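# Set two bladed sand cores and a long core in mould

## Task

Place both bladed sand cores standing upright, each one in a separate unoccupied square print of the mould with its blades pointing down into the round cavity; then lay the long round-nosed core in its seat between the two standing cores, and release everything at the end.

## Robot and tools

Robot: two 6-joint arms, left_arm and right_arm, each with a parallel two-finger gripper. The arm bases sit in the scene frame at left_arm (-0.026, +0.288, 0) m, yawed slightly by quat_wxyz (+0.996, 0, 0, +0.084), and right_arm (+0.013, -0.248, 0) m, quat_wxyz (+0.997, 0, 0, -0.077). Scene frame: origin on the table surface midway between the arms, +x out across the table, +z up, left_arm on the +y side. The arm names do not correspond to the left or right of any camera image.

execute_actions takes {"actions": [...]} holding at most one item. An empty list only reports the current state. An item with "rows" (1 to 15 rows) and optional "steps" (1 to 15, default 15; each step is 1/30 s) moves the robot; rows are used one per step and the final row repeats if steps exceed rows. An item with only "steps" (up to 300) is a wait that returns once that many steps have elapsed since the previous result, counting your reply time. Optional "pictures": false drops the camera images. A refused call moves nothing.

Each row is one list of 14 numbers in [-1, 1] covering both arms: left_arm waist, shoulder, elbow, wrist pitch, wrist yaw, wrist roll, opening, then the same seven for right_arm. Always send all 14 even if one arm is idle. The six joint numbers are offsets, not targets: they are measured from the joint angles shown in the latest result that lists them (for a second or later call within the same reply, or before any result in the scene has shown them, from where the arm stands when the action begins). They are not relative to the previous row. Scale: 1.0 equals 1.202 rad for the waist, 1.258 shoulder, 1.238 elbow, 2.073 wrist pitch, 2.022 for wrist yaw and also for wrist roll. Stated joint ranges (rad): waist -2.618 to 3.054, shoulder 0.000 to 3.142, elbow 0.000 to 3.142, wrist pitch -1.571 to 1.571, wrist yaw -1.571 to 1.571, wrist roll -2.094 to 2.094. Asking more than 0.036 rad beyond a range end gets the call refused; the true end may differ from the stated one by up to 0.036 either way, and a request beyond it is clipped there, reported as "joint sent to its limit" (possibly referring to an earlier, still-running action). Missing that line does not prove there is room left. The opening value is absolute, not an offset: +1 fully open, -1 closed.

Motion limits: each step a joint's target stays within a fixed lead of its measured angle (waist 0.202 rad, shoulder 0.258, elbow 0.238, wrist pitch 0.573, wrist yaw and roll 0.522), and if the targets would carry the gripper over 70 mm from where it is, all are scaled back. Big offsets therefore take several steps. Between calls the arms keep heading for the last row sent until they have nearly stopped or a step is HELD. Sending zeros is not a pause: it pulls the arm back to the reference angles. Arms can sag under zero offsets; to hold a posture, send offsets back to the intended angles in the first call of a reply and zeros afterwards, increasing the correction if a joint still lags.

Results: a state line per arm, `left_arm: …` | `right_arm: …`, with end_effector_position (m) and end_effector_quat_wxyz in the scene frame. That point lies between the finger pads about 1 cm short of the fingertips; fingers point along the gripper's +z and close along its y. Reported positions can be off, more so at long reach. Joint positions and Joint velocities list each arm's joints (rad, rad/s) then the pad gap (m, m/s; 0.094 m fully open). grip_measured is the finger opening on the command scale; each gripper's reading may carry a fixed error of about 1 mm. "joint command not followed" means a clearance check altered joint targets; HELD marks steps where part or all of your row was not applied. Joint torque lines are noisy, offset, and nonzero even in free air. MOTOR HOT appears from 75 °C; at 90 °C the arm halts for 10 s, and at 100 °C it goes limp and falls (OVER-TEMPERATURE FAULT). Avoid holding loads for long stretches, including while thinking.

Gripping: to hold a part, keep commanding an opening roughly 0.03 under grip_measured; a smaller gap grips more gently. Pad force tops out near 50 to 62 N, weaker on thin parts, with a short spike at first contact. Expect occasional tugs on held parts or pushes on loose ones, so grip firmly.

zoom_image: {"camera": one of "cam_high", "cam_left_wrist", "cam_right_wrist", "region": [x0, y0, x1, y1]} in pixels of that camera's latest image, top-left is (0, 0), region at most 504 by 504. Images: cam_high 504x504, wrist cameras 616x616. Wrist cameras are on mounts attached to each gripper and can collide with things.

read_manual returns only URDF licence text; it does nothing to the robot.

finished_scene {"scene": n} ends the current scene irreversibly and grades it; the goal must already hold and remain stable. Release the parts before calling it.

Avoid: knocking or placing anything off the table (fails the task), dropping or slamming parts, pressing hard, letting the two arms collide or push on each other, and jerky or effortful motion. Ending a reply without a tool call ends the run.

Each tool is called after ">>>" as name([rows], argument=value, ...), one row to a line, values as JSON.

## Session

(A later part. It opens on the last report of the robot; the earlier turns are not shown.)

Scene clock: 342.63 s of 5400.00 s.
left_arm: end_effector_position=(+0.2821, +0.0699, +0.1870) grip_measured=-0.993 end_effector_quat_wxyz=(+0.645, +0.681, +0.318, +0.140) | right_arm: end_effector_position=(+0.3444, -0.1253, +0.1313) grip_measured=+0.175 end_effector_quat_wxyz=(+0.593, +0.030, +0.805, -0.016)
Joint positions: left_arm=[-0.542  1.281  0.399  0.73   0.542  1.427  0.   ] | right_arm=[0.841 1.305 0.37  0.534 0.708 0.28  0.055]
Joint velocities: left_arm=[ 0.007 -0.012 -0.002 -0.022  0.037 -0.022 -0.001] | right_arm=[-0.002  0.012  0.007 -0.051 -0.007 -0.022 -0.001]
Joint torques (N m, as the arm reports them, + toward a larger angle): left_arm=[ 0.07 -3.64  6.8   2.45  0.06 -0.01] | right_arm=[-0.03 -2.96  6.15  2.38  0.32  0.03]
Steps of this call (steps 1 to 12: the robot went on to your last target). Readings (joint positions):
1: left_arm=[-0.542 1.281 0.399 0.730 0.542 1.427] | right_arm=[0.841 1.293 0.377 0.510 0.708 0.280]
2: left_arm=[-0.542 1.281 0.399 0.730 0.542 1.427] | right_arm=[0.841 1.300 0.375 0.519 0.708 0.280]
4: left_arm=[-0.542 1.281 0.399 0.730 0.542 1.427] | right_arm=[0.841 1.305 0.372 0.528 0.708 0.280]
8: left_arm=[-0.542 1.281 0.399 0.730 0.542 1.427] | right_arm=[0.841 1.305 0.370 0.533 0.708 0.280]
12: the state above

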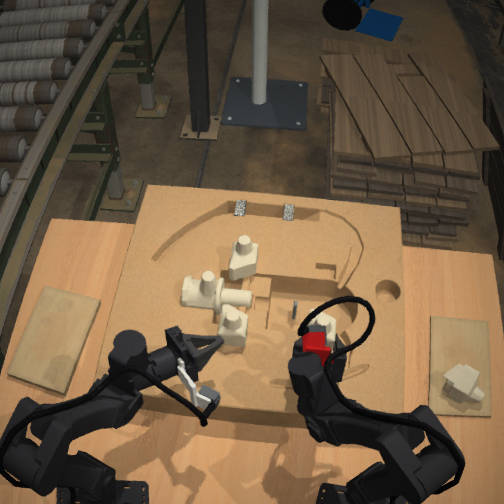

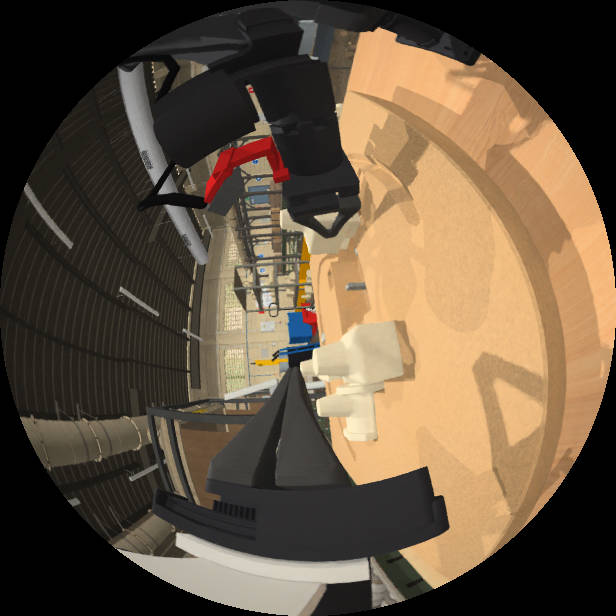

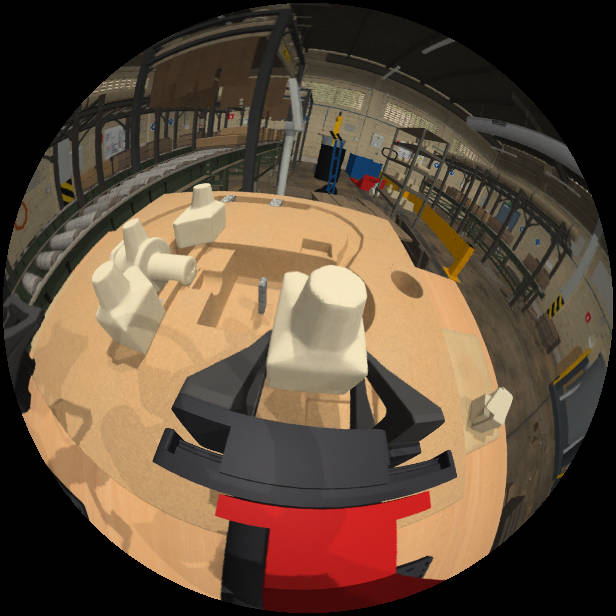

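>>> execute_actions([
  {"rows":[[0,0,0,0,0,0,-1,0,0.005,-0.005,0.03,0.01,0,0.1],[0,0,0,0,0,0,-1,0,0.01,-0.01,0.034,0.01,0,0.1],[0,0,0,0,0,0,-1,0,0.015,-0.015,0.038,0.01,0,0.1],[0,0,0,0,0,0,-1,0,0.02,-0.02,0.042,0.01,0,0.1],[0,0,0,0,0,0,-1,0,0.025,-0.025,0.046,0.01,0,0.1],[0,0,0,0,0,0,-1,0,0.03,-0.028,0.05,0.01,0,0.1],[0,0,0,0,0,0,-1,0,0.035,-0.032,0.056,0.01,0,0.1]]},
], pictures=false)

>>> execute_actions([
  {"steps":8},
])

>>> zoom_image(camera="cam_left_wrist", region=[270, 160, 390, 280])

Scene clock: 351.23 s of 5400.00 s.
left_arm: end_effector_position=(+0.2822, +0.0699, +0.1877) grip_measured=-0.993 end_effector_quat_wxyz=(+0.646, +0.681, +0.316, +0.142) | right_arm: end_effector_position=(+0.3443, -0.1262, +0.1265) grip_measured=+0.175 end_effector_quat_wxyz=(+0.600, +0.036, +0.799, -0.011)
Joint positions: left_arm=[-0.542  1.281  0.399  0.733  0.542  1.429  0.   ] | right_arm=[0.841 1.338 0.34  0.621 0.713 0.28  0.055]
Joint velocities: left_arm=[-0.002 -0.007 -0.007  0.051  0.022  0.007 -0.001] | right_arm=[-0.007 -0.012 -0.012  0.066 -0.095 -0.007 -0.   ]
Joint torques (N m, as the arm reports them, + toward a larger angle): left_arm=[ 0.05 -3.61  6.81  2.47  0.07 -0.02] | right_arm=[ 0.06 -2.45  5.35  2.03  0.38 -0.01]
Steps of this call (steps 1 to 30: the robot went on to your last target; steps 31 to 90: nothing new was sent; then 5.10 s passed at rest; steps 91 to 105: all 15 steps of this action). Readings (joint positions):
91: left_arm=[-0.542 1.281 0.399 0.730 0.542 1.427] | right_arm=[0.841 1.305 0.370 0.534 0.708 0.280]
92: left_arm=[-0.542 1.281 0.399 0.731 0.542 1.428] | right_arm=[0.841 1.307 0.369 0.537 0.708 0.280]
94: left_arm=[-0.542 1.281 0.399 0.732 0.542 1.428] | right_arm=[0.841 1.313 0.362 0.554 0.708 0.280]
98: left_arm=[-0.542 1.281 0.399 0.733 0.542 1.429] | right_arm=[0.841 1.334 0.348 0.599 0.712 0.280]
105: the state above

Scene clock: 351.50 s of 5400.00 s.
left_arm: end_effector_position=(+0.2822, +0.0699, +0.1877) grip_measured=-0.993 end_effector_quat_wxyz=(+0.646, +0.681, +0.316, +0.142) | right_arm: end_effector_position=(+0.3443, -0.1262, +0.1265) grip_measured=+0.175 end_effector_quat_wxyz=(+0.601, +0.036, +0.799, -0.011)
Joint positions: left_arm=[-0.542  1.281  0.399  0.733  0.542  1.429  0.   ] | right_arm=[0.841 1.339 0.34  0.622 0.713 0.28  0.055]
Joint velocities: left_arm=[-0.002  0.017 -0.022  0.037  0.007  0.007 -0.001] | right_arm=[-0.027  0.002  0.007  0.066  0.022 -0.007  0.001]
Joint torques (N m, as the arm reports them, + toward a larger angle): left_arm=[ 0.06 -3.63  6.8   2.47  0.07 -0.04] | right_arm=[-0.01 -2.43  5.31  2.05  0.35  0.01]
Steps of this call (steps 1 to 8: the robot went on to your last target). Readings (joint positions):
1: left_arm=[-0.542 1.281 0.399 0.733 0.542 1.429] | right_arm=[0.841 1.338 0.340 0.621 0.713 0.280]
2: left_arm=[-0.542 1.281 0.399 0.733 0.542 1.429] | right_arm=[0.841 1.338 0.340 0.622 0.713 0.280]
4: left_arm=[-0.542 1.281 0.399 0.733 0.542 1.429] | right_arm=[0.841 1.338 0.340 0.622 0.713 0.280]
8: the state above

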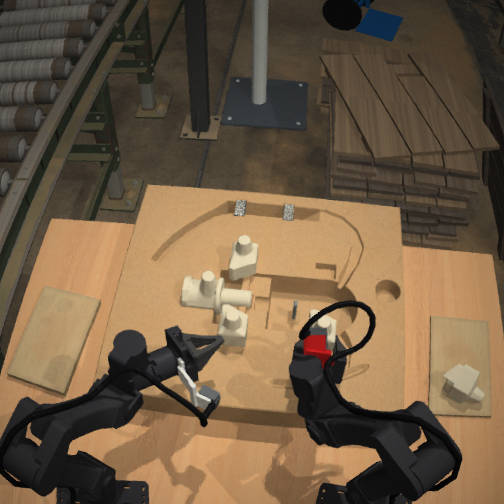

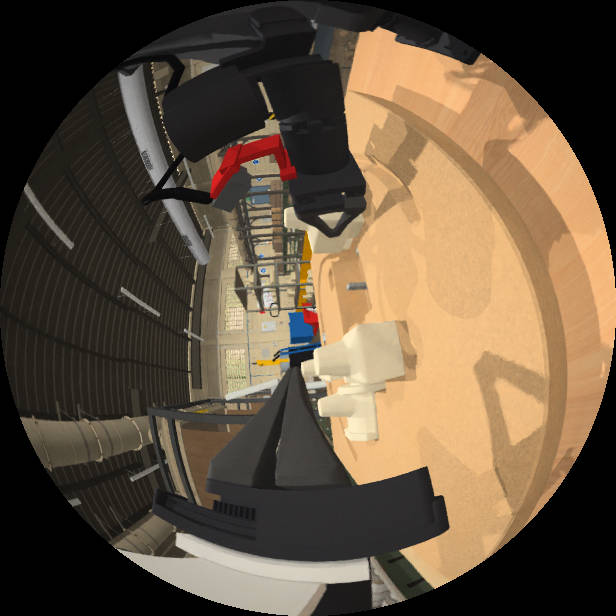

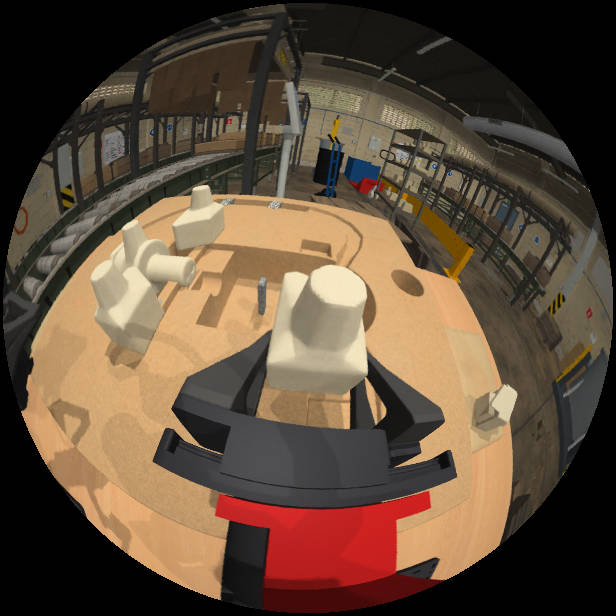

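Region (270, 160, 390, 280) of cam_left_wrist's 616x616 image, scaled by 4.200, with more detail than that image has.

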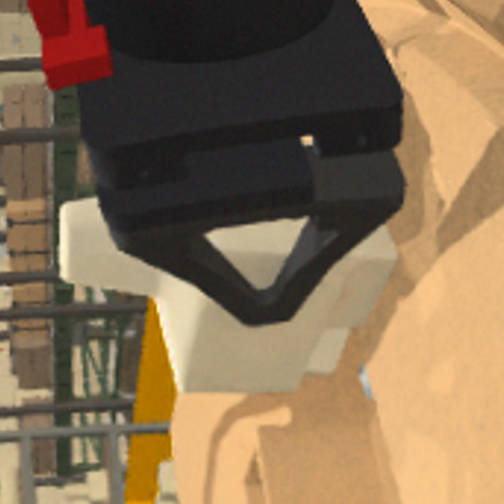

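>>> execute_actions([
  {"rows":[[0,0,0,0,0,0,-1,0,-0.03,0.04,0.01,0,0,0.1],[0,0,0,0,0,0,-1,-0.005,-0.04,0.055,0,-0.005,0.005,0.1],[0,0,0,0,0,0,-1,-0.01,-0.05,0.07,-0.01,-0.01,0.01,0.1],[0,0,0,0,0,0,-1,-0.015,-0.06,0.085,-0.025,-0.015,0.015,0.1],[0,0,0,0,0,0,-1,-0.02,-0.06,0.1,-0.04,-0.02,0.02,0.1],[0,0,0,0,0,0,-1,-0.02,-0.06,0.1,-0.055,-0.02,0.02,0.1],[0,0,0,0,0,0,-1,-0.02,-0.06,0.1,-0.07,-0.02,0.02,0.1],[0,0,0,0,0,0,-1,-0.02,-0.06,0.1,-0.085,-0.02,0.02,0.1]]},
], pictures=false)

>>> execute_actions([
  {"steps":10},
])

>>> zoom_image(camera="cam_left_wrist", region=[270, 160, 390, 280])

>>> zoom_image(camera="cam_right_wrist", region=[230, 320, 400, 450])

Scene clock: 365.07 s of 5400.00 s.
left_arm: end_effector_position=(+0.2823, +0.0698, +0.1885) grip_measured=-0.993 end_effector_quat_wxyz=(+0.646, +0.681, +0.314, +0.144) | right_arm: end_effector_position=(+0.3489, -0.1196, +0.1318) grip_measured=+0.175 end_effector_quat_wxyz=(+0.571, +0.025, +0.820, -0.008)
Joint positions: left_arm=[-0.542  1.281  0.399  0.737  0.542  1.433  0.   ] | right_arm=[0.827 1.299 0.43  0.412 0.663 0.31  0.055]
Joint velocities: left_arm=[ 0.007 -0.007  0.002  0.022 -0.007 -0.022  0.   ] | right_arm=[-0.002 -0.012  0.012 -0.315 -0.022  0.007 -0.   ]
Joint torques (N m, as the arm reports them, + toward a larger angle): left_arm=[ 0.1  -3.68  6.72  2.46  0.05 -0.06] | right_arm=[-1.02 -5.6   8.56  2.43  0.38  0.1 ]
Steps of this call (steps 1 to 15: the robot went on to your last target; steps 16 to 90: nothing new was sent; then 10.07 s passed at rest; steps 91 to 105: all 15 steps of this action). Readings (joint positions):
91: left_arm=[-0.542 1.281 0.399 0.734 0.542 1.430] | right_arm=[0.841 1.339 0.342 0.621 0.713 0.280]
92: left_arm=[-0.542 1.281 0.399 0.735 0.542 1.431] | right_arm=[0.841 1.339 0.347 0.611 0.712 0.280]
94: left_arm=[-0.542 1.281 0.399 0.736 0.542 1.431] | right_arm=[0.837 1.330 0.367 0.573 0.703 0.285]
98: left_arm=[-0.542 1.281 0.399 0.736 0.542 1.432] | right_arm=[0.827 1.306 0.420 0.495 0.678 0.301]
105: the state above

Scene clock: 365.40 s of 5400.00 s.
left_arm: end_effector_position=(+0.2823, +0.0698, +0.1886) grip_measured=-0.993 end_effector_quat_wxyz=(+0.646, +0.681, +0.314, +0.144) | right_arm: end_effector_position=(+0.3479, -0.1199, +0.1292) grip_measured=+0.175 end_effector_quat_wxyz=(+0.567, +0.023, +0.823, -0.010)
Joint positions: left_arm=[-0.542  1.281  0.399  0.737  0.542  1.433  0.   ] | right_arm=[0.827 1.299 0.43  0.399 0.66  0.312 0.055]
Joint velocities: left_arm=[ 0.002 -0.002 -0.002 -0.051 -0.022 -0.022  0.001] | right_arm=[-0.017  0.012  0.007  0.066  0.066  0.007 -0.001]
Joint torques (N m, as the arm reports them, + toward a larger angle): left_arm=[ 0.06 -3.62  6.71  2.47  0.09 -0.03] | right_arm=[-0.9  -5.59  8.49  2.21  0.33  0.11]
Steps of this call (steps 1 to 10: the robot went on to your last target). Readings (joint positions):
1: left_arm=[-0.542 1.281 0.399 0.737 0.542 1.433] | right_arm=[0.827 1.299 0.430 0.406 0.662 0.310]
2: left_arm=[-0.542 1.281 0.399 0.737 0.542 1.433] | right_arm=[0.827 1.299 0.430 0.401 0.661 0.311]
4: left_arm=[-0.542 1.281 0.399 0.737 0.542 1.433] | right_arm=[0.827 1.299 0.430 0.399 0.661 0.311]
8: left_arm=[-0.542 1.281 0.399 0.737 0.542 1.433] | right_arm=[0.827 1.299 0.430 0.399 0.660 0.312]
10: the state above

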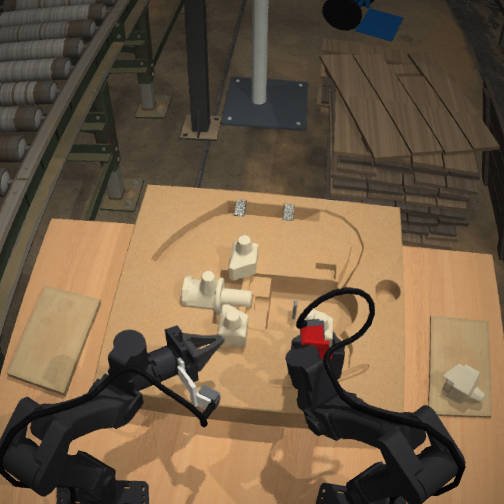

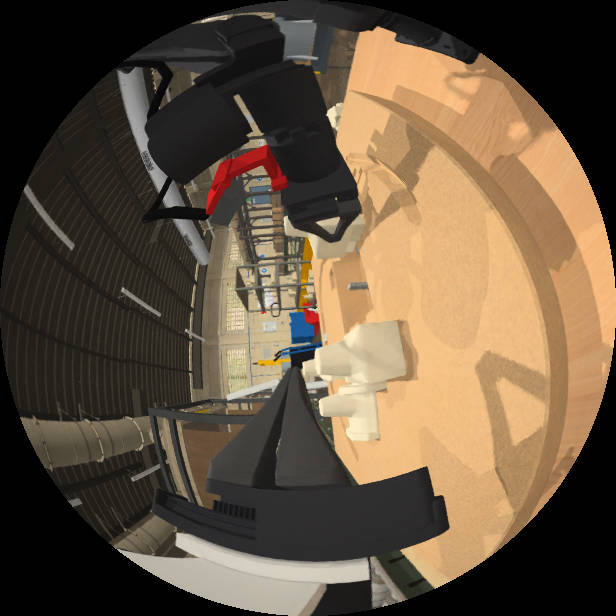

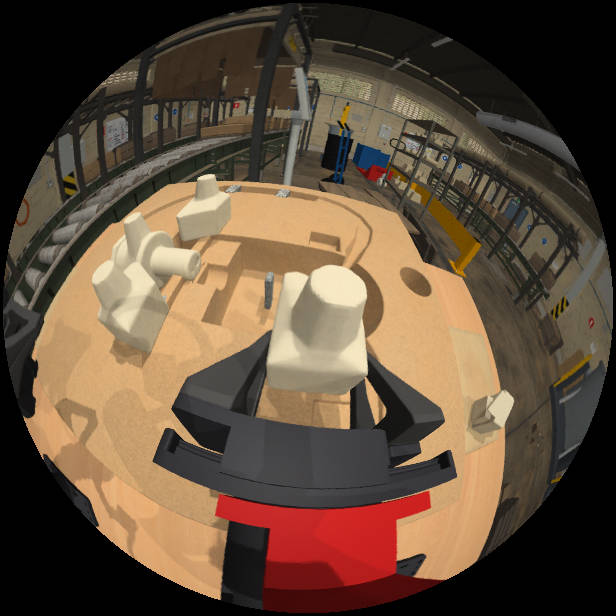

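Region (270, 160, 390, 280) of cam_left_wrist's 616x616 image, scaled by 4.200, with more detail than that image has.

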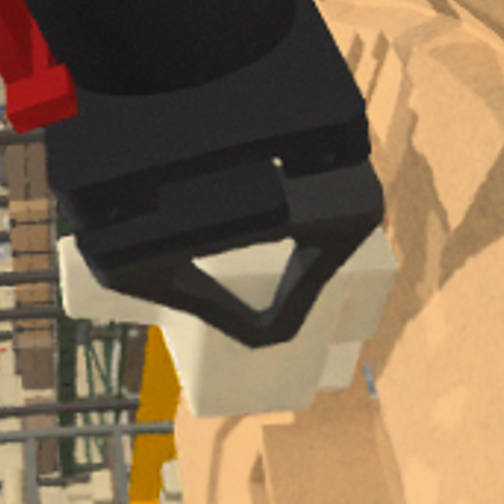

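Region (230, 320, 400, 450) of cam_right_wrist's 616x616 image, scaled by 2.965, with more detail than that image has; it fills the top 385 rows of this view, and the rest is white.

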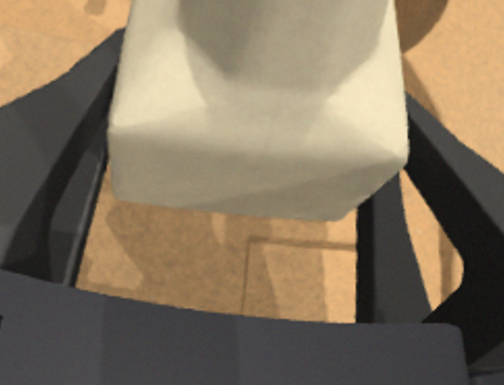

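>>> execute_actions([
  {"rows":[[0,0,0,0,0,0,-1,0,-0.02,0.01,0.045,0.01,0,0.1],[0,0,0,0,0,0,-1,0,-0.02,0.01,0.045,0.015,0,0.1],[0,0,0,0,0,0,-1,0,-0.02,0.01,0.045,0.02,0,0.1],[0,0,0,0,0,0,-1,0,-0.02,0.01,0.045,0.028,0,0.1],[0,0,0,0,0,0,-1,0,-0.02,0.01,0.045,0.028,0,0.1],[0,0,0,0,0,0,-1,0,-0.02,0.01,0.045,0.028,0,0.1],[0,0,0,0,0,0,-1,0,-0.02,0.01,0.04,0.028,0,0.1],[0,0,0,0,0,0,-1,0,-0.01,0.01,0.035,0.028,0,0.1],[0,0,0,0,0,0,-1,0,0,0,0.03,0.028,0,0.1],[0,0,0,0,0,0,-1,0,0.01,-0.005,0.03,0.028,0,0.1],[0,0,0,0,0,0,-1,0,0.015,-0.01,0.03,0.028,0,0.1],[0,0,0,0,0,0,-1,0,0.02,-0.015,0.035,0.028,0,0.1],[0,0,0,0,0,0,-1,0,0.025,-0.02,0.04,0.028,0,0.1]]},
], pictures=false)

>>> execute_actions([
  {"steps":10},
])

>>> zoom_image(camera="cam_left_wrist", region=[270, 160, 390, 280])

>>> zoom_image(camera="cam_right_wrist", region=[230, 320, 400, 450])

Scene clock: 388.90 s of 5400.00 s.
left_arm: end_effector_position=(+0.2824, +0.0698, +0.1893) grip_measured=-0.993 end_effector_quat_wxyz=(+0.647, +0.680, +0.312, +0.145) | right_arm: end_effector_position=(+0.3480, -0.1263, +0.1253) grip_measured=+0.175 end_effector_quat_wxyz=(+0.571, +0.033, +0.820, -0.024)
Joint positions: left_arm=[-0.542  1.281  0.399  0.741  0.542  1.435  0.   ] | right_arm=[0.827 1.319 0.415 0.436 0.697 0.312 0.055]
Joint velocities: left_arm=[ 0.002 -0.007  0.012  0.007  0.007 -0.037 -0.001] | right_arm=[-0.002  0.071 -0.042  0.051  0.037 -0.007  0.002]
Joint torques (N m, as the arm reports them, + toward a larger angle): left_arm=[ 0.04 -3.67  6.72  2.46  0.06 -0.03] | right_arm=[-0.08 -2.84  5.74  2.02  0.38  0.  ]
Steps of this call (steps 1 to 30: the robot went on to your last target; steps 31 to 90: nothing new was sent; then 20.00 s passed at rest; steps 91 to 105: all 15 steps of this action). Readings (joint positions):
91: left_arm=[-0.542 1.281 0.399 0.738 0.542 1.433] | right_arm=[0.827 1.299 0.430 0.402 0.660 0.312]
92: left_arm=[-0.542 1.281 0.399 0.738 0.542 1.433] | right_arm=[0.827 1.299 0.430 0.403 0.660 0.312]
94: left_arm=[-0.542 1.281 0.399 0.739 0.542 1.434] | right_arm=[0.827 1.299 0.430 0.408 0.666 0.312]
98: left_arm=[-0.542 1.281 0.399 0.740 0.542 1.435] | right_arm=[0.827 1.299 0.430 0.412 0.680 0.312]
105: the state above

Scene clock: 389.23 s of 5400.00 s.
left_arm: end_effector_position=(+0.2824, +0.0698, +0.1893) grip_measured=-0.993 end_effector_quat_wxyz=(+0.647, +0.680, +0.312, +0.145) | right_arm: end_effector_position=(+0.3482, -0.1264, +0.1251) grip_measured=+0.175 end_effector_quat_wxyz=(+0.573, +0.034, +0.819, -0.023)
Joint positions: left_arm=[-0.542  1.281  0.399  0.741  0.542  1.435  0.   ] | right_arm=[0.827 1.322 0.412 0.446 0.698 0.312 0.055]
Joint velocities: left_arm=[-0.007 -0.012  0.002  0.007  0.022  0.037 -0.   ] | right_arm=[-0.012 -0.002  0.012 -0.037  0.022  0.007  0.   ]
Joint torques (N m, as the arm reports them, + toward a larger angle): left_arm=[ 0.08 -3.63  6.77  2.46  0.06 -0.03] | right_arm=[-0.01 -2.71  5.86  2.11  0.43 -0.01]
Steps of this call (steps 1 to 10: the robot went on to your last target). Readings (joint positions):
1: left_arm=[-0.542 1.281 0.399 0.741 0.542 1.435] | right_arm=[0.827 1.321 0.414 0.439 0.698 0.312]
2: left_arm=[-0.542 1.281 0.399 0.741 0.542 1.435] | right_arm=[0.827 1.322 0.414 0.441 0.698 0.312]
4: left_arm=[-0.542 1.281 0.399 0.741 0.542 1.435] | right_arm=[0.827 1.322 0.412 0.444 0.698 0.312]
8: left_arm=[-0.542 1.281 0.399 0.741 0.542 1.435] | right_arm=[0.827 1.322 0.412 0.445 0.698 0.312]
10: the state above

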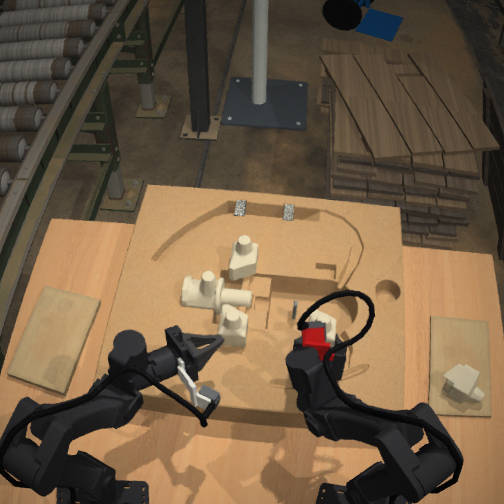

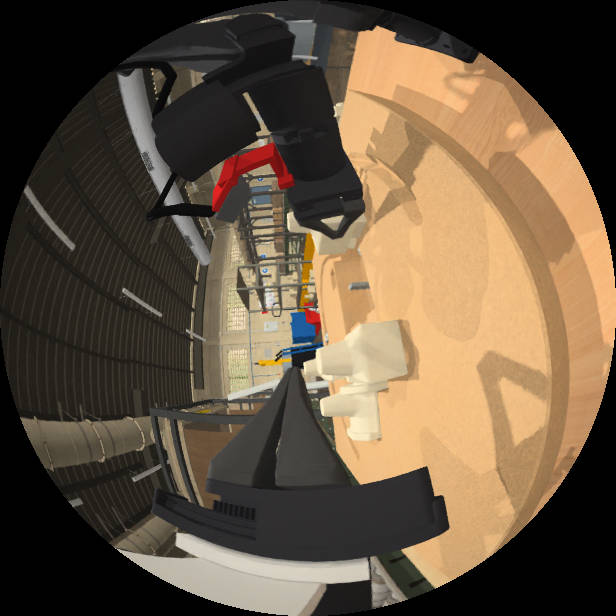

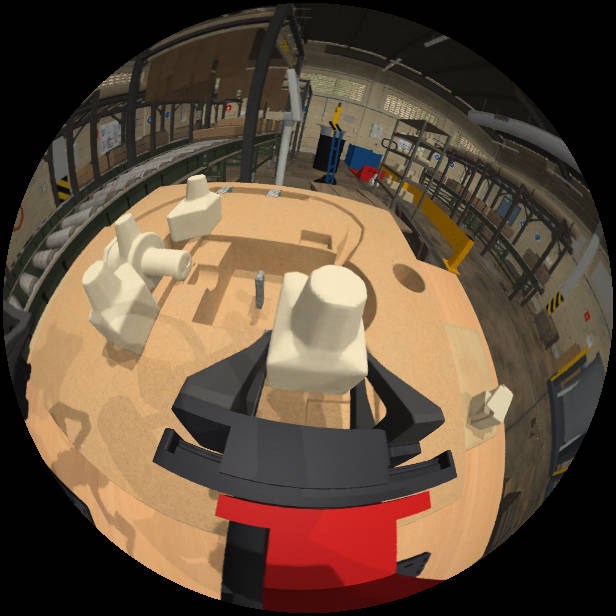

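Region (270, 160, 390, 280) of cam_left_wrist's 616x616 image, scaled by 4.200, with more detail than that image has.

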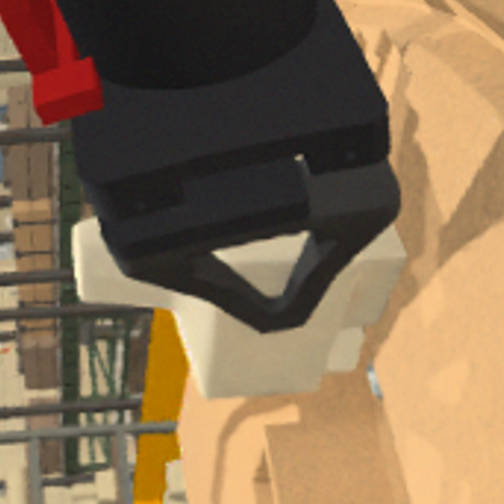

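Region (230, 320, 400, 450) of cam_right_wrist's 616x616 image, scaled by 2.965, with more detail than that image has; it fills the top 385 rows of this view, and the rest is white.

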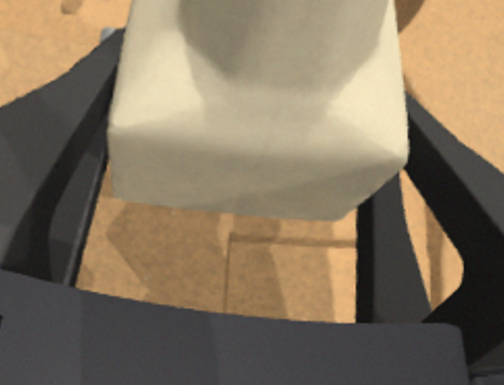

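>>> execute_actions([
  {"rows":[[0,0,0,0,0,0,-1,-0.01,-0.01,0.02,0.035,0,0,0.1],[0,0,0,0,0,0,-1,-0.015,-0.01,0.03,0.035,-0.005,0,0.1],[0,0,0,0,0,0,-1,-0.02,-0.01,0.035,0.035,-0.008,0,0.1],[0,0,0,0,0,0,-1,-0.025,-0.01,0.035,0.035,-0.008,0,0.1],[0,0,0,0,0,0,-1,-0.025,-0.01,0.035,0.035,-0.008,0,0.1],[0,0,0,0,0,0,-1,-0.025,-0.01,0.03,0.035,-0.008,0,0.1],[0,0,0,0,0,0,-1,-0.025,0,0.02,0.03,-0.008,0,0.1],[0,0,0,0,0,0,-1,-0.025,0.01,0.01,0.03,-0.008,0,0.1],[0,0,0,0,0,0,-1,-0.025,0.02,0,0.03,-0.008,0,0.1],[0,0,0,0,0,0,-1,-0.025,0.025,-0.005,0.03,-0.008,0,0.1],[0,0,0,0,0,0,-1,-0.025,0.03,-0.01,0.035,-0.008,0,0.1]]},
], pictures=false)

>>> execute_actions([
  {"steps":10},
])

>>> zoom_image(camera="cam_left_wrist", region=[310, 180, 390, 260])

>>> zoom_image(camera="cam_right_wrist", region=[230, 320, 400, 450])

Scene clock: 405.93 s of 5400.00 s.
left_arm: end_effector_position=(+0.2825, +0.0697, +0.1901) grip_measured=-0.993 end_effector_quat_wxyz=(+0.648, +0.680, +0.310, +0.147) | right_arm: end_effector_position=(+0.3505, -0.1287, +0.1126) grip_measured=+0.175 end_effector_quat_wxyz=(+0.561, +0.030, +0.827, -0.024)
Joint positions: left_arm=[-0.542  1.281  0.399  0.744  0.542  1.438  0.   ] | right_arm=[0.805 1.358 0.404 0.465 0.668 0.312 0.055]
Joint velocities: left_arm=[-0.012  0.012  0.002 -0.037 -0.022 -0.022 -0.   ] | right_arm=[-0.002 -0.012 -0.007 -0.037 -0.007 -0.051 -0.   ]
Joint torques (N m, as the arm reports them, + toward a larger angle): left_arm=[ 0.   -3.64  6.76  2.46  0.05 -0.04] | right_arm=[-0.83 -3.35  5.86  2.26  0.37 -0.01]
Steps of this call (steps 1 to 15: the robot went on to your last target; steps 16 to 90: nothing new was sent; then 13.20 s passed at rest; steps 91 to 105: all 15 steps of this action). Readings (joint positions):
91: left_arm=[-0.542 1.281 0.399 0.741 0.542 1.436] | right_arm=[0.826 1.322 0.412 0.448 0.698 0.312]
92: left_arm=[-0.542 1.281 0.399 0.741 0.542 1.436] | right_arm=[0.824 1.322 0.412 0.448 0.694 0.312]
94: left_arm=[-0.542 1.281 0.399 0.743 0.542 1.437] | right_arm=[0.816 1.322 0.412 0.448 0.684 0.312]
98: left_arm=[-0.542 1.281 0.399 0.744 0.542 1.438] | right_arm=[0.806 1.323 0.412 0.448 0.676 0.312]
105: the state above

Scene clock: 406.27 s of 5400.00 s.
left_arm: end_effector_position=(+0.2825, +0.0697, +0.1901) grip_measured=-0.993 end_effector_quat_wxyz=(+0.648, +0.680, +0.310, +0.147) | right_arm: end_effector_position=(+0.3505, -0.1287, +0.1126) grip_measured=+0.175 end_effector_quat_wxyz=(+0.561, +0.030, +0.827, -0.024)
Joint positions: left_arm=[-0.542  1.281  0.399  0.744  0.542  1.438  0.   ] | right_arm=[0.805 1.358 0.404 0.465 0.668 0.312 0.055]
Joint velocities: left_arm=[ 0.002 -0.007 -0.012 -0.022  0.037 -0.007 -0.001] | right_arm=[ 0.012  0.012  0.017 -0.022 -0.007 -0.066  0.   ]
Joint torques (N m, as the arm reports them, + toward a larger angle): left_arm=[ 0.07 -3.67  6.77  2.45  0.07 -0.04] | right_arm=[-0.84 -3.34  5.81  2.26  0.38 -0.02]
Steps of this call (steps 1 to 10: the robot went on to your last target). Readings (joint positions):
1: left_arm=[-0.542 1.281 0.399 0.744 0.542 1.438] | right_arm=[0.805 1.358 0.404 0.465 0.668 0.312]
2: left_arm=[-0.542 1.281 0.399 0.744 0.542 1.438] | right_arm=[0.805 1.358 0.404 0.465 0.668 0.312]
4: left_arm=[-0.542 1.281 0.399 0.744 0.542 1.438] | right_arm=[0.805 1.358 0.404 0.465 0.668 0.312]
8: left_arm=[-0.542 1.281 0.399 0.744 0.542 1.438] | right_arm=[0.805 1.358 0.404 0.465 0.668 0.312]
10: the state above

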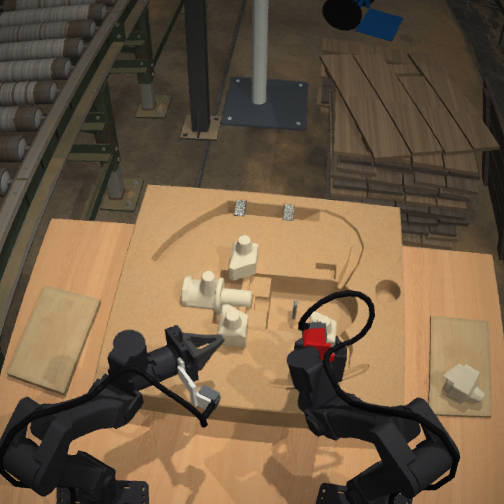

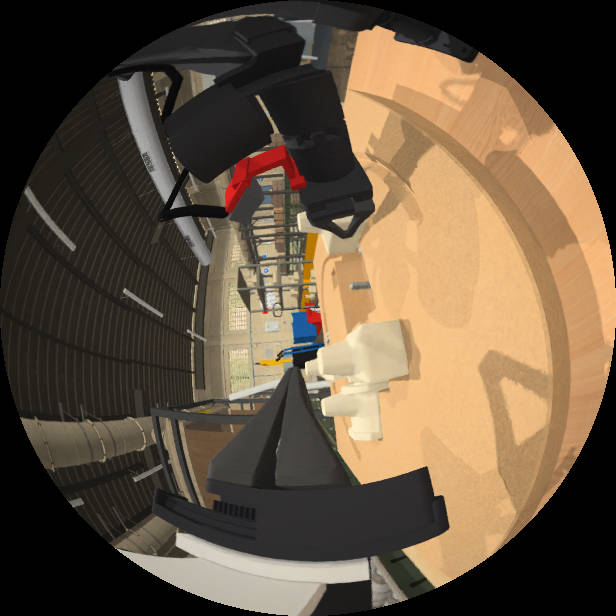

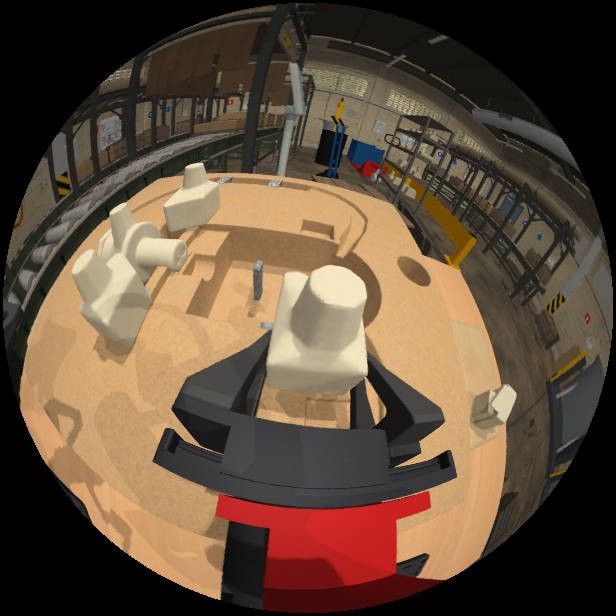

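Region (310, 180, 390, 260) of cam_left_wrist's 616x616 image, scaled by 6.300, with more detail than that image has.

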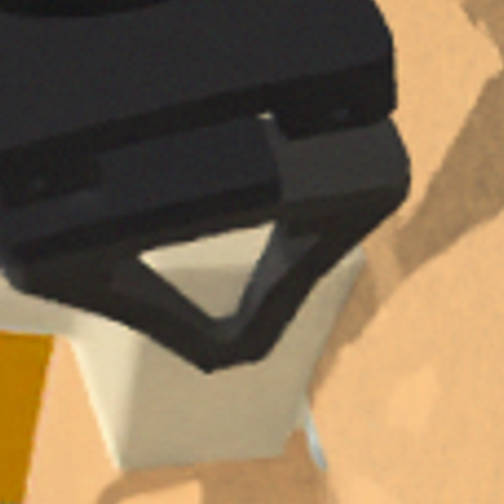

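Region (230, 320, 400, 450) of cam_right_wrist's 616x616 image, scaled by 2.965, with more detail than that image has; it fills the top 385 rows of this view, and the rest is white.

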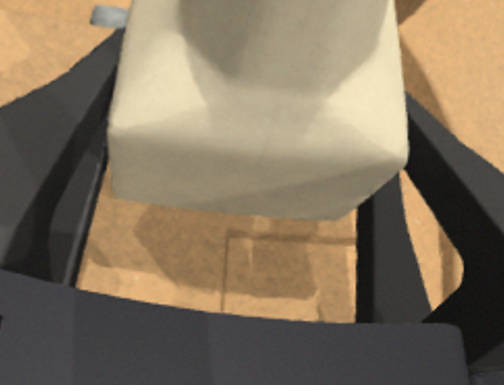

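>>> execute_actions([
  {"rows":[[0,0,0,0,0,0,-1,0,0,0,0.01,0,0,0.2],[0,0,0,0,0,0,-1,0,0,0,0.01,0,0,0.35],[0,0,0,0,0,0,-1,0,0,0,0.01,0,0,0.6],[0,0,0,0,0,0,-1,0,-0.01,0.01,0.01,0,0,0.8],[0,0,0,0,0,0,-1,0,-0.03,0.03,0,0,0,0.8],[0,0,0,0,0,0,-1,0,-0.05,0.05,-0.025,0,0,0.8],[0,0,0,0,0,0,-1,0,-0.07,0.075,-0.05,0,0,0.8],[0,0,0,0,0,0,-1,0,-0.09,0.1,-0.075,0,0,0.8],[0,0,0,0,0,0,-1,0,-0.11,0.125,-0.1,0,0,0.8],[0,0,0,0,0,0,-1,0,-0.13,0.15,-0.125,0,0,0.8],[0,0,0,0,0,0,-1,0,-0.15,0.175,-0.15,0,0,0.8],[0,0,0,0,0,0,-1,0,-0.17,0.2,-0.175,0,0,0.8],[0,0,0,0,0,0,-1,0,-0.19,0.225,-0.2,0,0,0.8],[0,0,0,0,0,0,-1,0,-0.21,0.25,-0.22,0,0,0.8],[0,0,0,0,0,0,-1,0,-0.22,0.29,-0.24,0,0,0.8]]},
], pictures=false)

>>> execute_actions([
  {"steps":10},
], pictures=false)

>>> execute_actions([
  {"rows":[[0,0,0,0,0,0,-1,-0.06,0,0.05,-0.02,-0.02,0.03,1],[0,0,0,0,0,0,-1,-0.12,0,0.1,-0.05,-0.04,0.06,1],[0,0,0,0,0,0,-1,-0.18,0,0.15,-0.08,-0.06,0.09,1],[0,0,0,0,0,0,-1,-0.24,0.02,0.2,-0.11,-0.09,0.12,1],[0,0,0,0,0,0,-1,-0.3,0.04,0.25,-0.14,-0.12,0.16,1],[0,0,0,0,0,0,-1,-0.36,0.06,0.3,-0.17,-0.15,0.2,1],[0,0,0,0,0,0,-1,-0.42,0.08,0.35,-0.2,-0.18,0.24,1],[0,0,0,0,0,0,-1,-0.48,0.1,0.4,-0.24,-0.22,0.28,1],[0,0,0,0,0,0,-1,-0.54,0.12,0.45,-0.28,-0.26,0.32,1],[0,0,0,0,0,0,-1,-0.6,0.14,0.5,-0.32,-0.3,0.36,1],[0,0,0,0,0,0,-1,-0.68,0.16,0.55,-0.36,-0.34,0.4,1],[0,0,0,0,0,0,-1,-0.76,0.18,0.6,-0.42,-0.38,0.44,1],[0,0,0,0,0,0,-1,-0.84,0.2,0.65,-0.48,-0.42,0.48,1],[0,0,0,0,0,0,-1,-0.92,0.22,0.7,-0.54,-0.46,0.515,1],[0,0,0,0,0,0,-1,-1,0.25,0.72,-0.6,-0.49,0.515,1]]},
], pictures=false)

>>> execute_actions([
  {"steps":20},
], pictures=false)

Scene clock: 435.80 s of 5400.00 s.
left_arm: end_effector_position=(+0.2826, +0.0697, +0.1908) grip_measured=-0.993 end_effector_quat_wxyz=(+0.648, +0.680, +0.308, +0.149) | right_arm: end_effector_position=(+0.3627, -0.1192, +0.2358) grip_measured=+0.799 end_effector_quat_wxyz=(+0.614, +0.060, +0.787, +0.021)
Joint positions: left_arm=[-0.542  1.281  0.399  0.748  0.542  1.441  0.   ] | right_arm=[0.805 1.143 0.674 0.15  0.667 0.312 0.084]
Joint velocities: left_arm=[ 0.002 -0.017 -0.002 -0.051 -0.022 -0.051 -0.   ] | right_arm=[-0.017 -0.716  1.101 -1.106 -0.051 -0.007  0.001]
Joint torques (N m, as the arm reports them, + toward a larger angle): left_arm=[-0.05 -3.62  6.7   2.46  0.08 -0.03] | right_arm=[ 0.02 -4.05  8.66  1.78  0.15 -0.02]
Steps of this call (steps 1 to 15: the robot went on to your last target; steps 16 to 90: nothing new was sent; then 26.03 s passed at rest; steps 91 to 105: all 15 steps of this action). Readings (joint positions):
91: left_arm=[-0.542 1.281 0.399 0.744 0.542 1.439] | right_arm=[0.805 1.358 0.404 0.465 0.667 0.312]
92: left_arm=[-0.542 1.281 0.399 0.745 0.542 1.439] | right_arm=[0.805 1.358 0.404 0.465 0.667 0.312]
94: left_arm=[-0.542 1.281 0.399 0.746 0.542 1.440] | right_arm=[0.805 1.358 0.404 0.473 0.667 0.312]
98: left_arm=[-0.542 1.281 0.399 0.747 0.542 1.441] | right_arm=[0.805 1.326 0.441 0.405 0.667 0.312]
105: the state above

Scene clock: 436.13 s of 5400.00 s.
left_arm: end_effector_position=(+0.2826, +0.0697, +0.1908) grip_measured=-0.993 end_effector_quat_wxyz=(+0.648, +0.680, +0.308, +0.149) | right_arm: end_effector_position=(+0.3567, -0.1237, +0.2678) grip_measured=+0.799 end_effector_quat_wxyz=(+0.617, +0.062, +0.784, +0.024)
Joint positions: left_arm=[-0.542  1.281  0.399  0.748  0.542  1.441  0.   ] | right_arm=[0.805 1.084 0.763 0.013 0.667 0.312 0.084]
Joint velocities: left_arm=[-0.002 -0.002  0.007 -0.051  0.007  0.051 -0.   ] | right_arm=[ 0.002 -0.022  0.017 -0.227 -0.037 -0.007 -0.001]
Joint torques (N m, as the arm reports them, + toward a larger angle): left_arm=[-0.01 -3.55  6.73  2.47  0.07 -0.04] | right_arm=[ 0.04 -2.64  7.39  1.72  0.15 -0.01]
Steps of this call (steps 1 to 10: the robot went on to your last target). Readings (joint positions):
1: left_arm=[-0.542 1.281 0.399 0.748 0.542 1.441] | right_arm=[0.805 1.122 0.708 0.122 0.667 0.312]
2: left_arm=[-0.542 1.281 0.399 0.748 0.542 1.441] | right_arm=[0.805 1.106 0.734 0.106 0.667 0.312]
4: left_arm=[-0.542 1.281 0.399 0.748 0.542 1.441] | right_arm=[0.805 1.087 0.761 0.088 0.667 0.312]
8: left_arm=[-0.542 1.281 0.399 0.748 0.542 1.441] | right_arm=[0.805 1.084 0.763 0.031 0.667 0.312]
10: the state above

Scene clock: 436.63 s of 5400.00 s.
left_arm: end_effector_position=(+0.2827, +0.0697, +0.1916) grip_measured=-0.993 end_effector_quat_wxyz=(+0.649, +0.680, +0.306, +0.151) | right_arm: end_effector_position=(+0.3926, -0.3665, +0.3717) grip_measured=+1.000 end_effector_quat_wxyz=(+0.464, +0.556, +0.659, +0.204)
Joint positions: left_arm=[-0.542  1.281  0.399  0.751  0.542  1.444  0.   ] | right_arm=[-0.163  1.33   1.574 -0.752 -0.026  1.099  0.094]
Joint velocities: left_arm=[-0.002  0.007  0.002  0.007  0.022 -0.022  0.001] | right_arm=[-2.083  0.716  1.463 -2.733 -1.956  1.648  0.   ]
Joint torques (N m, as the arm reports them, + toward a larger angle): left_arm=[ 0.02 -3.67  6.79  2.45  0.06 -0.01] | right_arm=[-0.11 -2.27  5.94  1.19  0.02  0.03]
Steps of this call (steps 1 to 15: all 15 steps of this action). Readings (joint positions):
1: left_arm=[-0.542 1.281 0.399 0.748 0.542 1.441] | right_arm=[0.796 1.084 0.767 0.003 0.657 0.320]
2: left_arm=[-0.542 1.281 0.399 0.749 0.542 1.442] | right_arm=[0.766 1.085 0.783 -0.022 0.637 0.338]
4: left_arm=[-0.542 1.281 0.399 0.750 0.542 1.443] | right_arm=[0.650 1.095 0.862 -0.098 0.587 0.398]
8: left_arm=[-0.542 1.281 0.399 0.751 0.542 1.443] | right_arm=[0.355 1.164 1.132 -0.256 0.431 0.609]
15: the state above

Scene clock: 437.30 s of 5400.00 s.
left_arm: end_effector_position=(+0.2827, +0.0697, +0.1917) grip_measured=-0.993 end_effector_quat_wxyz=(+0.649, +0.680, +0.306, +0.151) | right_arm: end_effector_position=(+0.3254, -0.3763, +0.2954) grip_measured=+1.000 end_effector_quat_wxyz=(+0.209, +0.743, +0.585, +0.249)
Joint positions: left_arm=[-0.542  1.281  0.399  0.751  0.542  1.444  0.   ] | right_arm=[-0.402  1.398  1.634 -1.213 -0.314  1.346  0.094]
Joint velocities: left_arm=[ 0.002 -0.002  0.017  0.007  0.022 -0.022 -0.001] | right_arm=[-0.002 -0.002 -0.012 -0.007 -0.007 -0.007  0.   ]
Joint torques (N m, as the arm reports them, + toward a larger angle): left_arm=[ 0.09 -3.67  6.83  2.45  0.07 -0.03] | right_arm=[ 0.54 -3.99  7.61  1.18 -0.24  0.03]
Steps of this call (steps 1 to 20: the robot went on to your last target). Readings (joint positions):
1: left_arm=[-0.542 1.281 0.399 0.751 0.542 1.444] | right_arm=[-0.237 1.352 1.612 -0.832 -0.086 1.149]
2: left_arm=[-0.542 1.281 0.399 0.751 0.542 1.444] | right_arm=[-0.304 1.367 1.629 -0.897 -0.130 1.189]
4: left_arm=[-0.542 1.281 0.399 0.751 0.542 1.444] | right_arm=[-0.388 1.384 1.634 -1.007 -0.184 1.248]
8: left_arm=[-0.542 1.281 0.399 0.751 0.542 1.444] | right_arm=[-0.402 1.398 1.634 -1.143 -0.259 1.309]
20: the state above

>>> execute_actions([
  {"rows":[[0,0,0,0,0,0,-1,-0.04,0.03,0,-0.02,0,0,1],[0,0,0,0,0,0,-1,-0.08,0.06,0,-0.04,0,0,1],[0,0,0,0,0,0,-1,-0.12,0.09,0,-0.06,0,0,1],[0,0,0,0,0,0,-1,-0.16,0.12,-0.01,-0.085,0,0,1],[0,0,0,0,0,0,-1,-0.2,0.16,-0.02,-0.085,0,0,1],[0,0,0,0,0,0,-1,-0.205,0.2,-0.02,-0.085,0,0,1],[0,0,0,0,0,0,-1,-0.205,0.24,-0.02,-0.085,0,0,1],[0,0,0,0,0,0,-1,-0.205,0.28,-0.02,-0.085,0,0,1],[0,0,0,0,0,0,-1,-0.205,0.31,-0.02,-0.085,0,0,1],[0,0,0,0,0,0,-1,-0.205,0.34,-0.02,-0.085,0,0,1],[0,0,0,0,0,0,-1,-0.205,0.362,-0.02,-0.085,0,0,1]]},
], pictures=false)

>>> execute_actions([
  {"steps":12},
])

Scene clock: 446.20 s of 5400.00 s.
left_arm: end_effector_position=(+0.2828, +0.0696, +0.1924) grip_measured=-0.993 end_effector_quat_wxyz=(+0.650, +0.680, +0.304, +0.153) | right_arm: end_effector_position=(+0.2879, -0.4526, +0.1127) grip_measured=+1.000 end_effector_quat_wxyz=(-0.080, +0.872, +0.462, +0.140)
Joint positions: left_arm=[-0.542  1.281  0.399  0.755  0.542  1.447  0.   ] | right_arm=[-0.65   1.901  1.595 -1.344 -0.314  1.349  0.094]
Joint velocities: left_arm=[ 0.017  0.022  0.012 -0.095 -0.022 -0.037 -0.   ] | right_arm=[-0.007  0.183 -0.183 -0.256 -0.007 -0.022  0.   ]
Joint torques (N m, as the arm reports them, + toward a larger angle): left_arm=[ 0.09 -3.6   6.76  2.46  0.08 -0.04] | right_arm=[  0.18 -11.97   7.59   0.02  -0.23  -0.03]
Steps of this call (steps 1 to 30: the robot went on to your last target; steps 31 to 90: nothing new was sent; then 5.40 s passed at rest; steps 91 to 105: all 15 steps of this action). Readings (joint positions):
91: left_arm=[-0.542 1.281 0.399 0.752 0.542 1.444] | right_arm=[-0.407 1.400 1.634 -1.218 -0.319 1.349]
92: left_arm=[-0.542 1.281 0.399 0.752 0.542 1.445] | right_arm=[-0.425 1.406 1.634 -1.226 -0.323 1.349]
94: left_arm=[-0.542 1.281 0.399 0.753 0.542 1.446] | right_arm=[-0.497 1.440 1.634 -1.261 -0.327 1.349]
98: left_arm=[-0.542 1.281 0.399 0.754 0.542 1.446] | right_arm=[-0.636 1.612 1.634 -1.321 -0.318 1.349]
105: the state above

Scene clock: 446.60 s of 5400.00 s.
left_arm: end_effector_position=(+0.2828, +0.0696, +0.1924) grip_measured=-0.993 end_effector_quat_wxyz=(+0.650, +0.680, +0.304, +0.153) | right_arm: end_effector_position=(+0.2821, -0.4465, +0.1206) grip_measured=+1.000 end_effector_quat_wxyz=(-0.085, +0.872, +0.461, +0.139)
Joint positions: left_arm=[-0.542  1.281  0.399  0.755  0.542  1.447  0.   ] | right_arm=[-0.65   1.875  1.591 -1.376 -0.314  1.349  0.094]
Joint velocities: left_arm=[-0.007 -0.007  0.027 -0.007 -0.022 -0.037 -0.001] | right_arm=[-0.002  0.007  0.012  0.037  0.022 -0.007  0.   ]
Joint torques (N m, as the arm reports them, + toward a larger angle): left_arm=[ 0.09 -3.55  6.81  2.47  0.06 -0.04] | right_arm=[ 0.16 -9.23  7.09  0.01 -0.23 -0.04]
Steps of this call (steps 1 to 12: the robot went on to your last target). Readings (joint positions):
1: left_arm=[-0.542 1.281 0.399 0.755 0.542 1.447] | right_arm=[-0.650 1.903 1.591 -1.352 -0.314 1.349]
2: left_arm=[-0.542 1.281 0.399 0.755 0.542 1.447] | right_arm=[-0.650 1.901 1.591 -1.359 -0.314 1.349]
4: left_arm=[-0.542 1.281 0.399 0.755 0.542 1.447] | right_arm=[-0.650 1.888 1.591 -1.365 -0.314 1.349]
8: left_arm=[-0.542 1.281 0.399 0.755 0.542 1.447] | right_arm=[-0.650 1.875 1.591 -1.374 -0.314 1.349]
12: the state above

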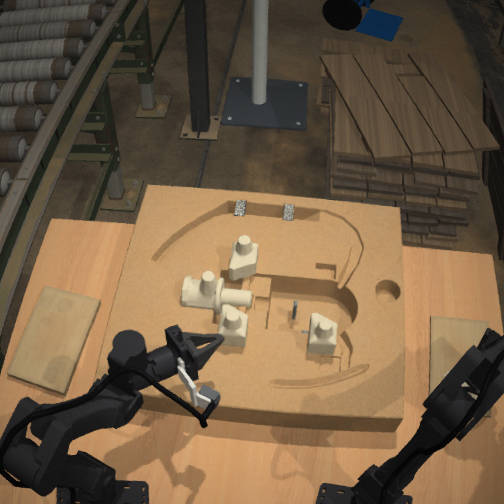

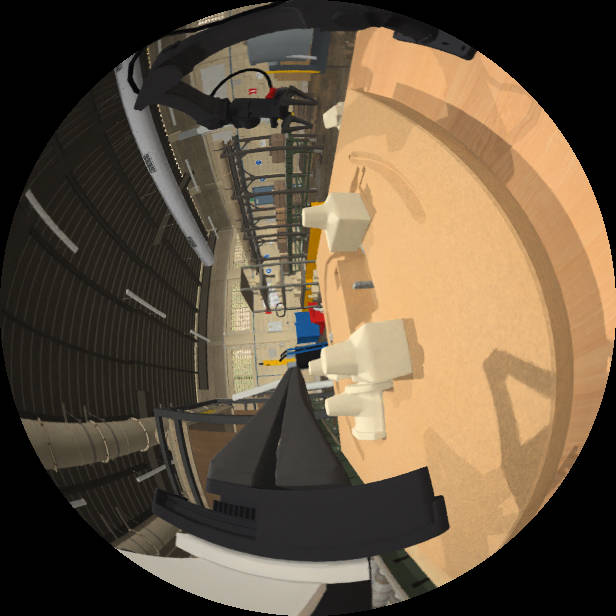

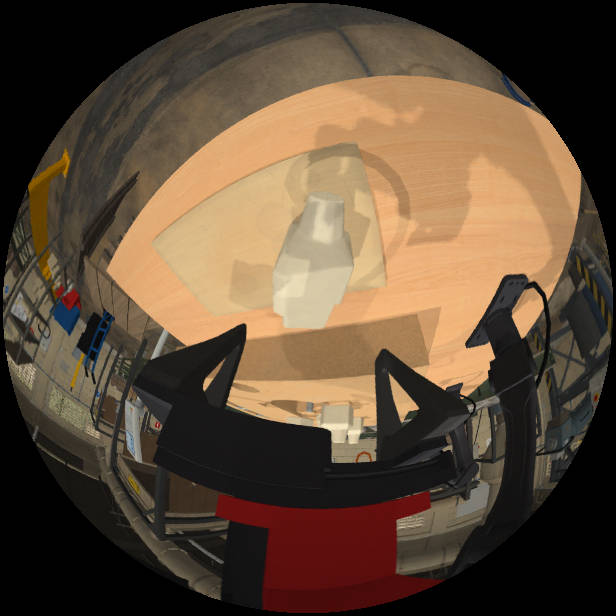

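>>> execute_actions([
  {"rows":[[0,0,0,0,0,0,-1,-0.015,0,0,0.01,-0.02,-0.01,1],[0,0,0,0,0,0,-1,-0.03,0,0,0.01,-0.04,-0.02,1],[0,0,0,0,0,0,-1,-0.045,0.005,0,0.01,-0.06,-0.035,1],[0,0,0,0,0,0,-1,-0.06,0.01,-0.01,0.015,-0.08,-0.05,1],[0,0,0,0,0,0,-1,-0.072,0.02,-0.02,0.02,-0.095,-0.057,1],[0,0,0,0,0,0,-1,-0.072,0.03,-0.03,0.03,-0.095,-0.057,1],[0,0,0,0,0,0,-1,-0.072,0.04,-0.04,0.04,-0.095,-0.057,1],[0,0,0,0,0,0,-1,-0.072,0.05,-0.05,0.05,-0.095,-0.057,1],[0,0,0,0,0,0,-1,-0.072,0.065,-0.062,0.053,-0.095,-0.057,1]]},
], pictures=false)

>>> execute_actions([
  {"steps":10},
])

Scene clock: 469.40 s of 5400.00 s.
left_arm: end_effector_position=(+0.2829, +0.0696, +0.1932) grip_measured=-0.993 end_effector_quat_wxyz=(+0.651, +0.679, +0.302, +0.155) | right_arm: end_effector_position=(+0.2870, -0.4535, +0.0866) grip_measured=+1.000 end_effector_quat_wxyz=(-0.117, +0.858, +0.448, +0.222)
Joint positions: left_arm=[-0.542  1.281  0.399  0.758  0.542  1.449  0.   ] | right_arm=[-0.738  1.962  1.518 -1.284 -0.485  1.248  0.094]
Joint velocities: left_arm=[-0.007  0.012  0.002  0.007 -0.007 -0.007 -0.001] | right_arm=[-0.012  0.081 -0.071  0.095 -0.081  0.007  0.   ]
Joint torques (N m, as the arm reports them, + toward a larger angle): left_arm=[ 0.05 -3.68  6.74  2.47  0.05 -0.03] | right_arm=[ 0.05 -8.95  5.74  0.08 -0.46 -0.08]
Steps of this call (steps 1 to 30: the robot went on to your last target; steps 31 to 90: nothing new was sent; then 19.30 s passed at rest; steps 91 to 105: all 15 steps of this action). Readings (joint positions):
91: left_arm=[-0.542 1.281 0.399 0.755 0.542 1.447] | right_arm=[-0.652 1.875 1.591 -1.376 -0.319 1.347]
92: left_arm=[-0.542 1.281 0.399 0.756 0.542 1.448] | right_arm=[-0.655 1.875 1.591 -1.373 -0.332 1.342]
94: left_arm=[-0.542 1.281 0.399 0.757 0.542 1.449] | right_arm=[-0.675 1.875 1.591 -1.368 -0.375 1.318]
98: left_arm=[-0.542 1.281 0.399 0.758 0.542 1.449] | right_arm=[-0.731 1.886 1.572 -1.333 -0.447 1.273]
105: the state above

Scene clock: 469.73 s of 5400.00 s.
left_arm: end_effector_position=(+0.2829, +0.0696, +0.1932) grip_measured=-0.993 end_effector_quat_wxyz=(+0.651, +0.679, +0.302, +0.155) | right_arm: end_effector_position=(+0.2895, -0.4539, +0.0865) grip_measured=+1.000 end_effector_quat_wxyz=(-0.114, +0.856, +0.450, +0.228)
Joint positions: left_arm=[-0.542  1.281  0.399  0.758  0.542  1.45   0.   ] | right_arm=[-0.738  1.963  1.517 -1.274 -0.496  1.242  0.094]
Joint velocities: left_arm=[-0.012 -0.007  0.007 -0.037  0.007 -0.051 -0.001] | right_arm=[-0.017  0.032  0.002  0.037 -0.051 -0.007  0.   ]
Joint torques (N m, as the arm reports them, + toward a larger angle): left_arm=[ 0.07 -3.66  6.73  2.47  0.06 -0.02] | right_arm=[ 0.09 -8.65  5.54  0.08 -0.43 -0.09]
Steps of this call (steps 1 to 10: the robot went on to your last target). Readings (joint positions):
1: left_arm=[-0.542 1.281 0.399 0.758 0.542 1.450] | right_arm=[-0.738 1.963 1.517 -1.282 -0.486 1.247]
2: left_arm=[-0.542 1.281 0.399 0.758 0.542 1.450] | right_arm=[-0.738 1.963 1.517 -1.281 -0.488 1.246]
4: left_arm=[-0.542 1.281 0.399 0.758 0.542 1.450] | right_arm=[-0.738 1.963 1.517 -1.277 -0.492 1.244]
8: left_arm=[-0.542 1.281 0.399 0.758 0.542 1.450] | right_arm=[-0.738 1.963 1.517 -1.275 -0.495 1.243]
10: the state above

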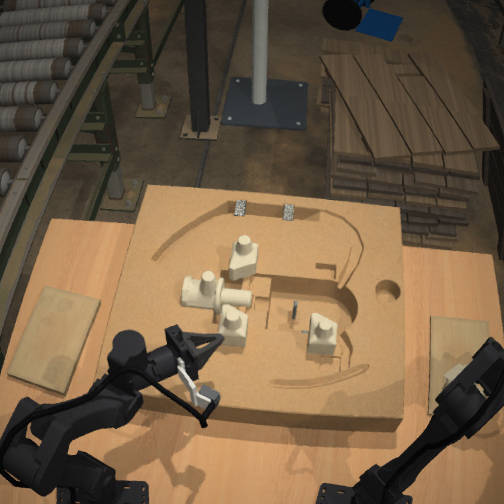

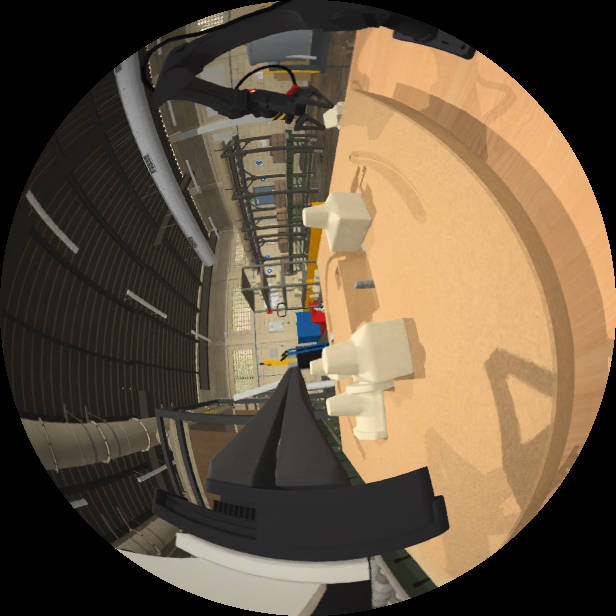

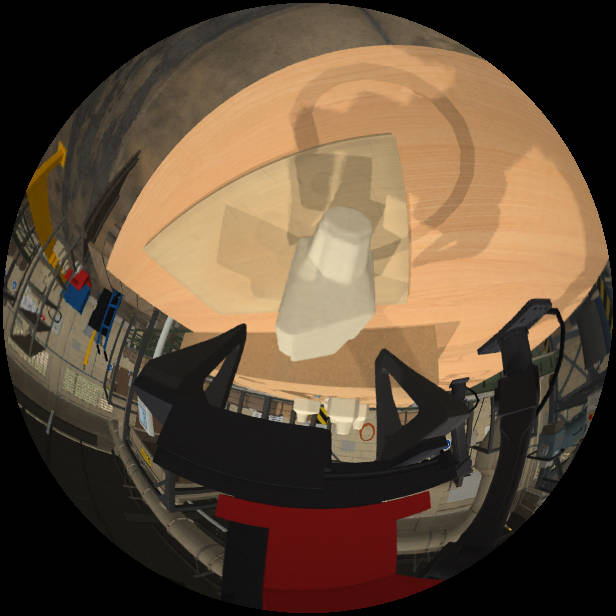

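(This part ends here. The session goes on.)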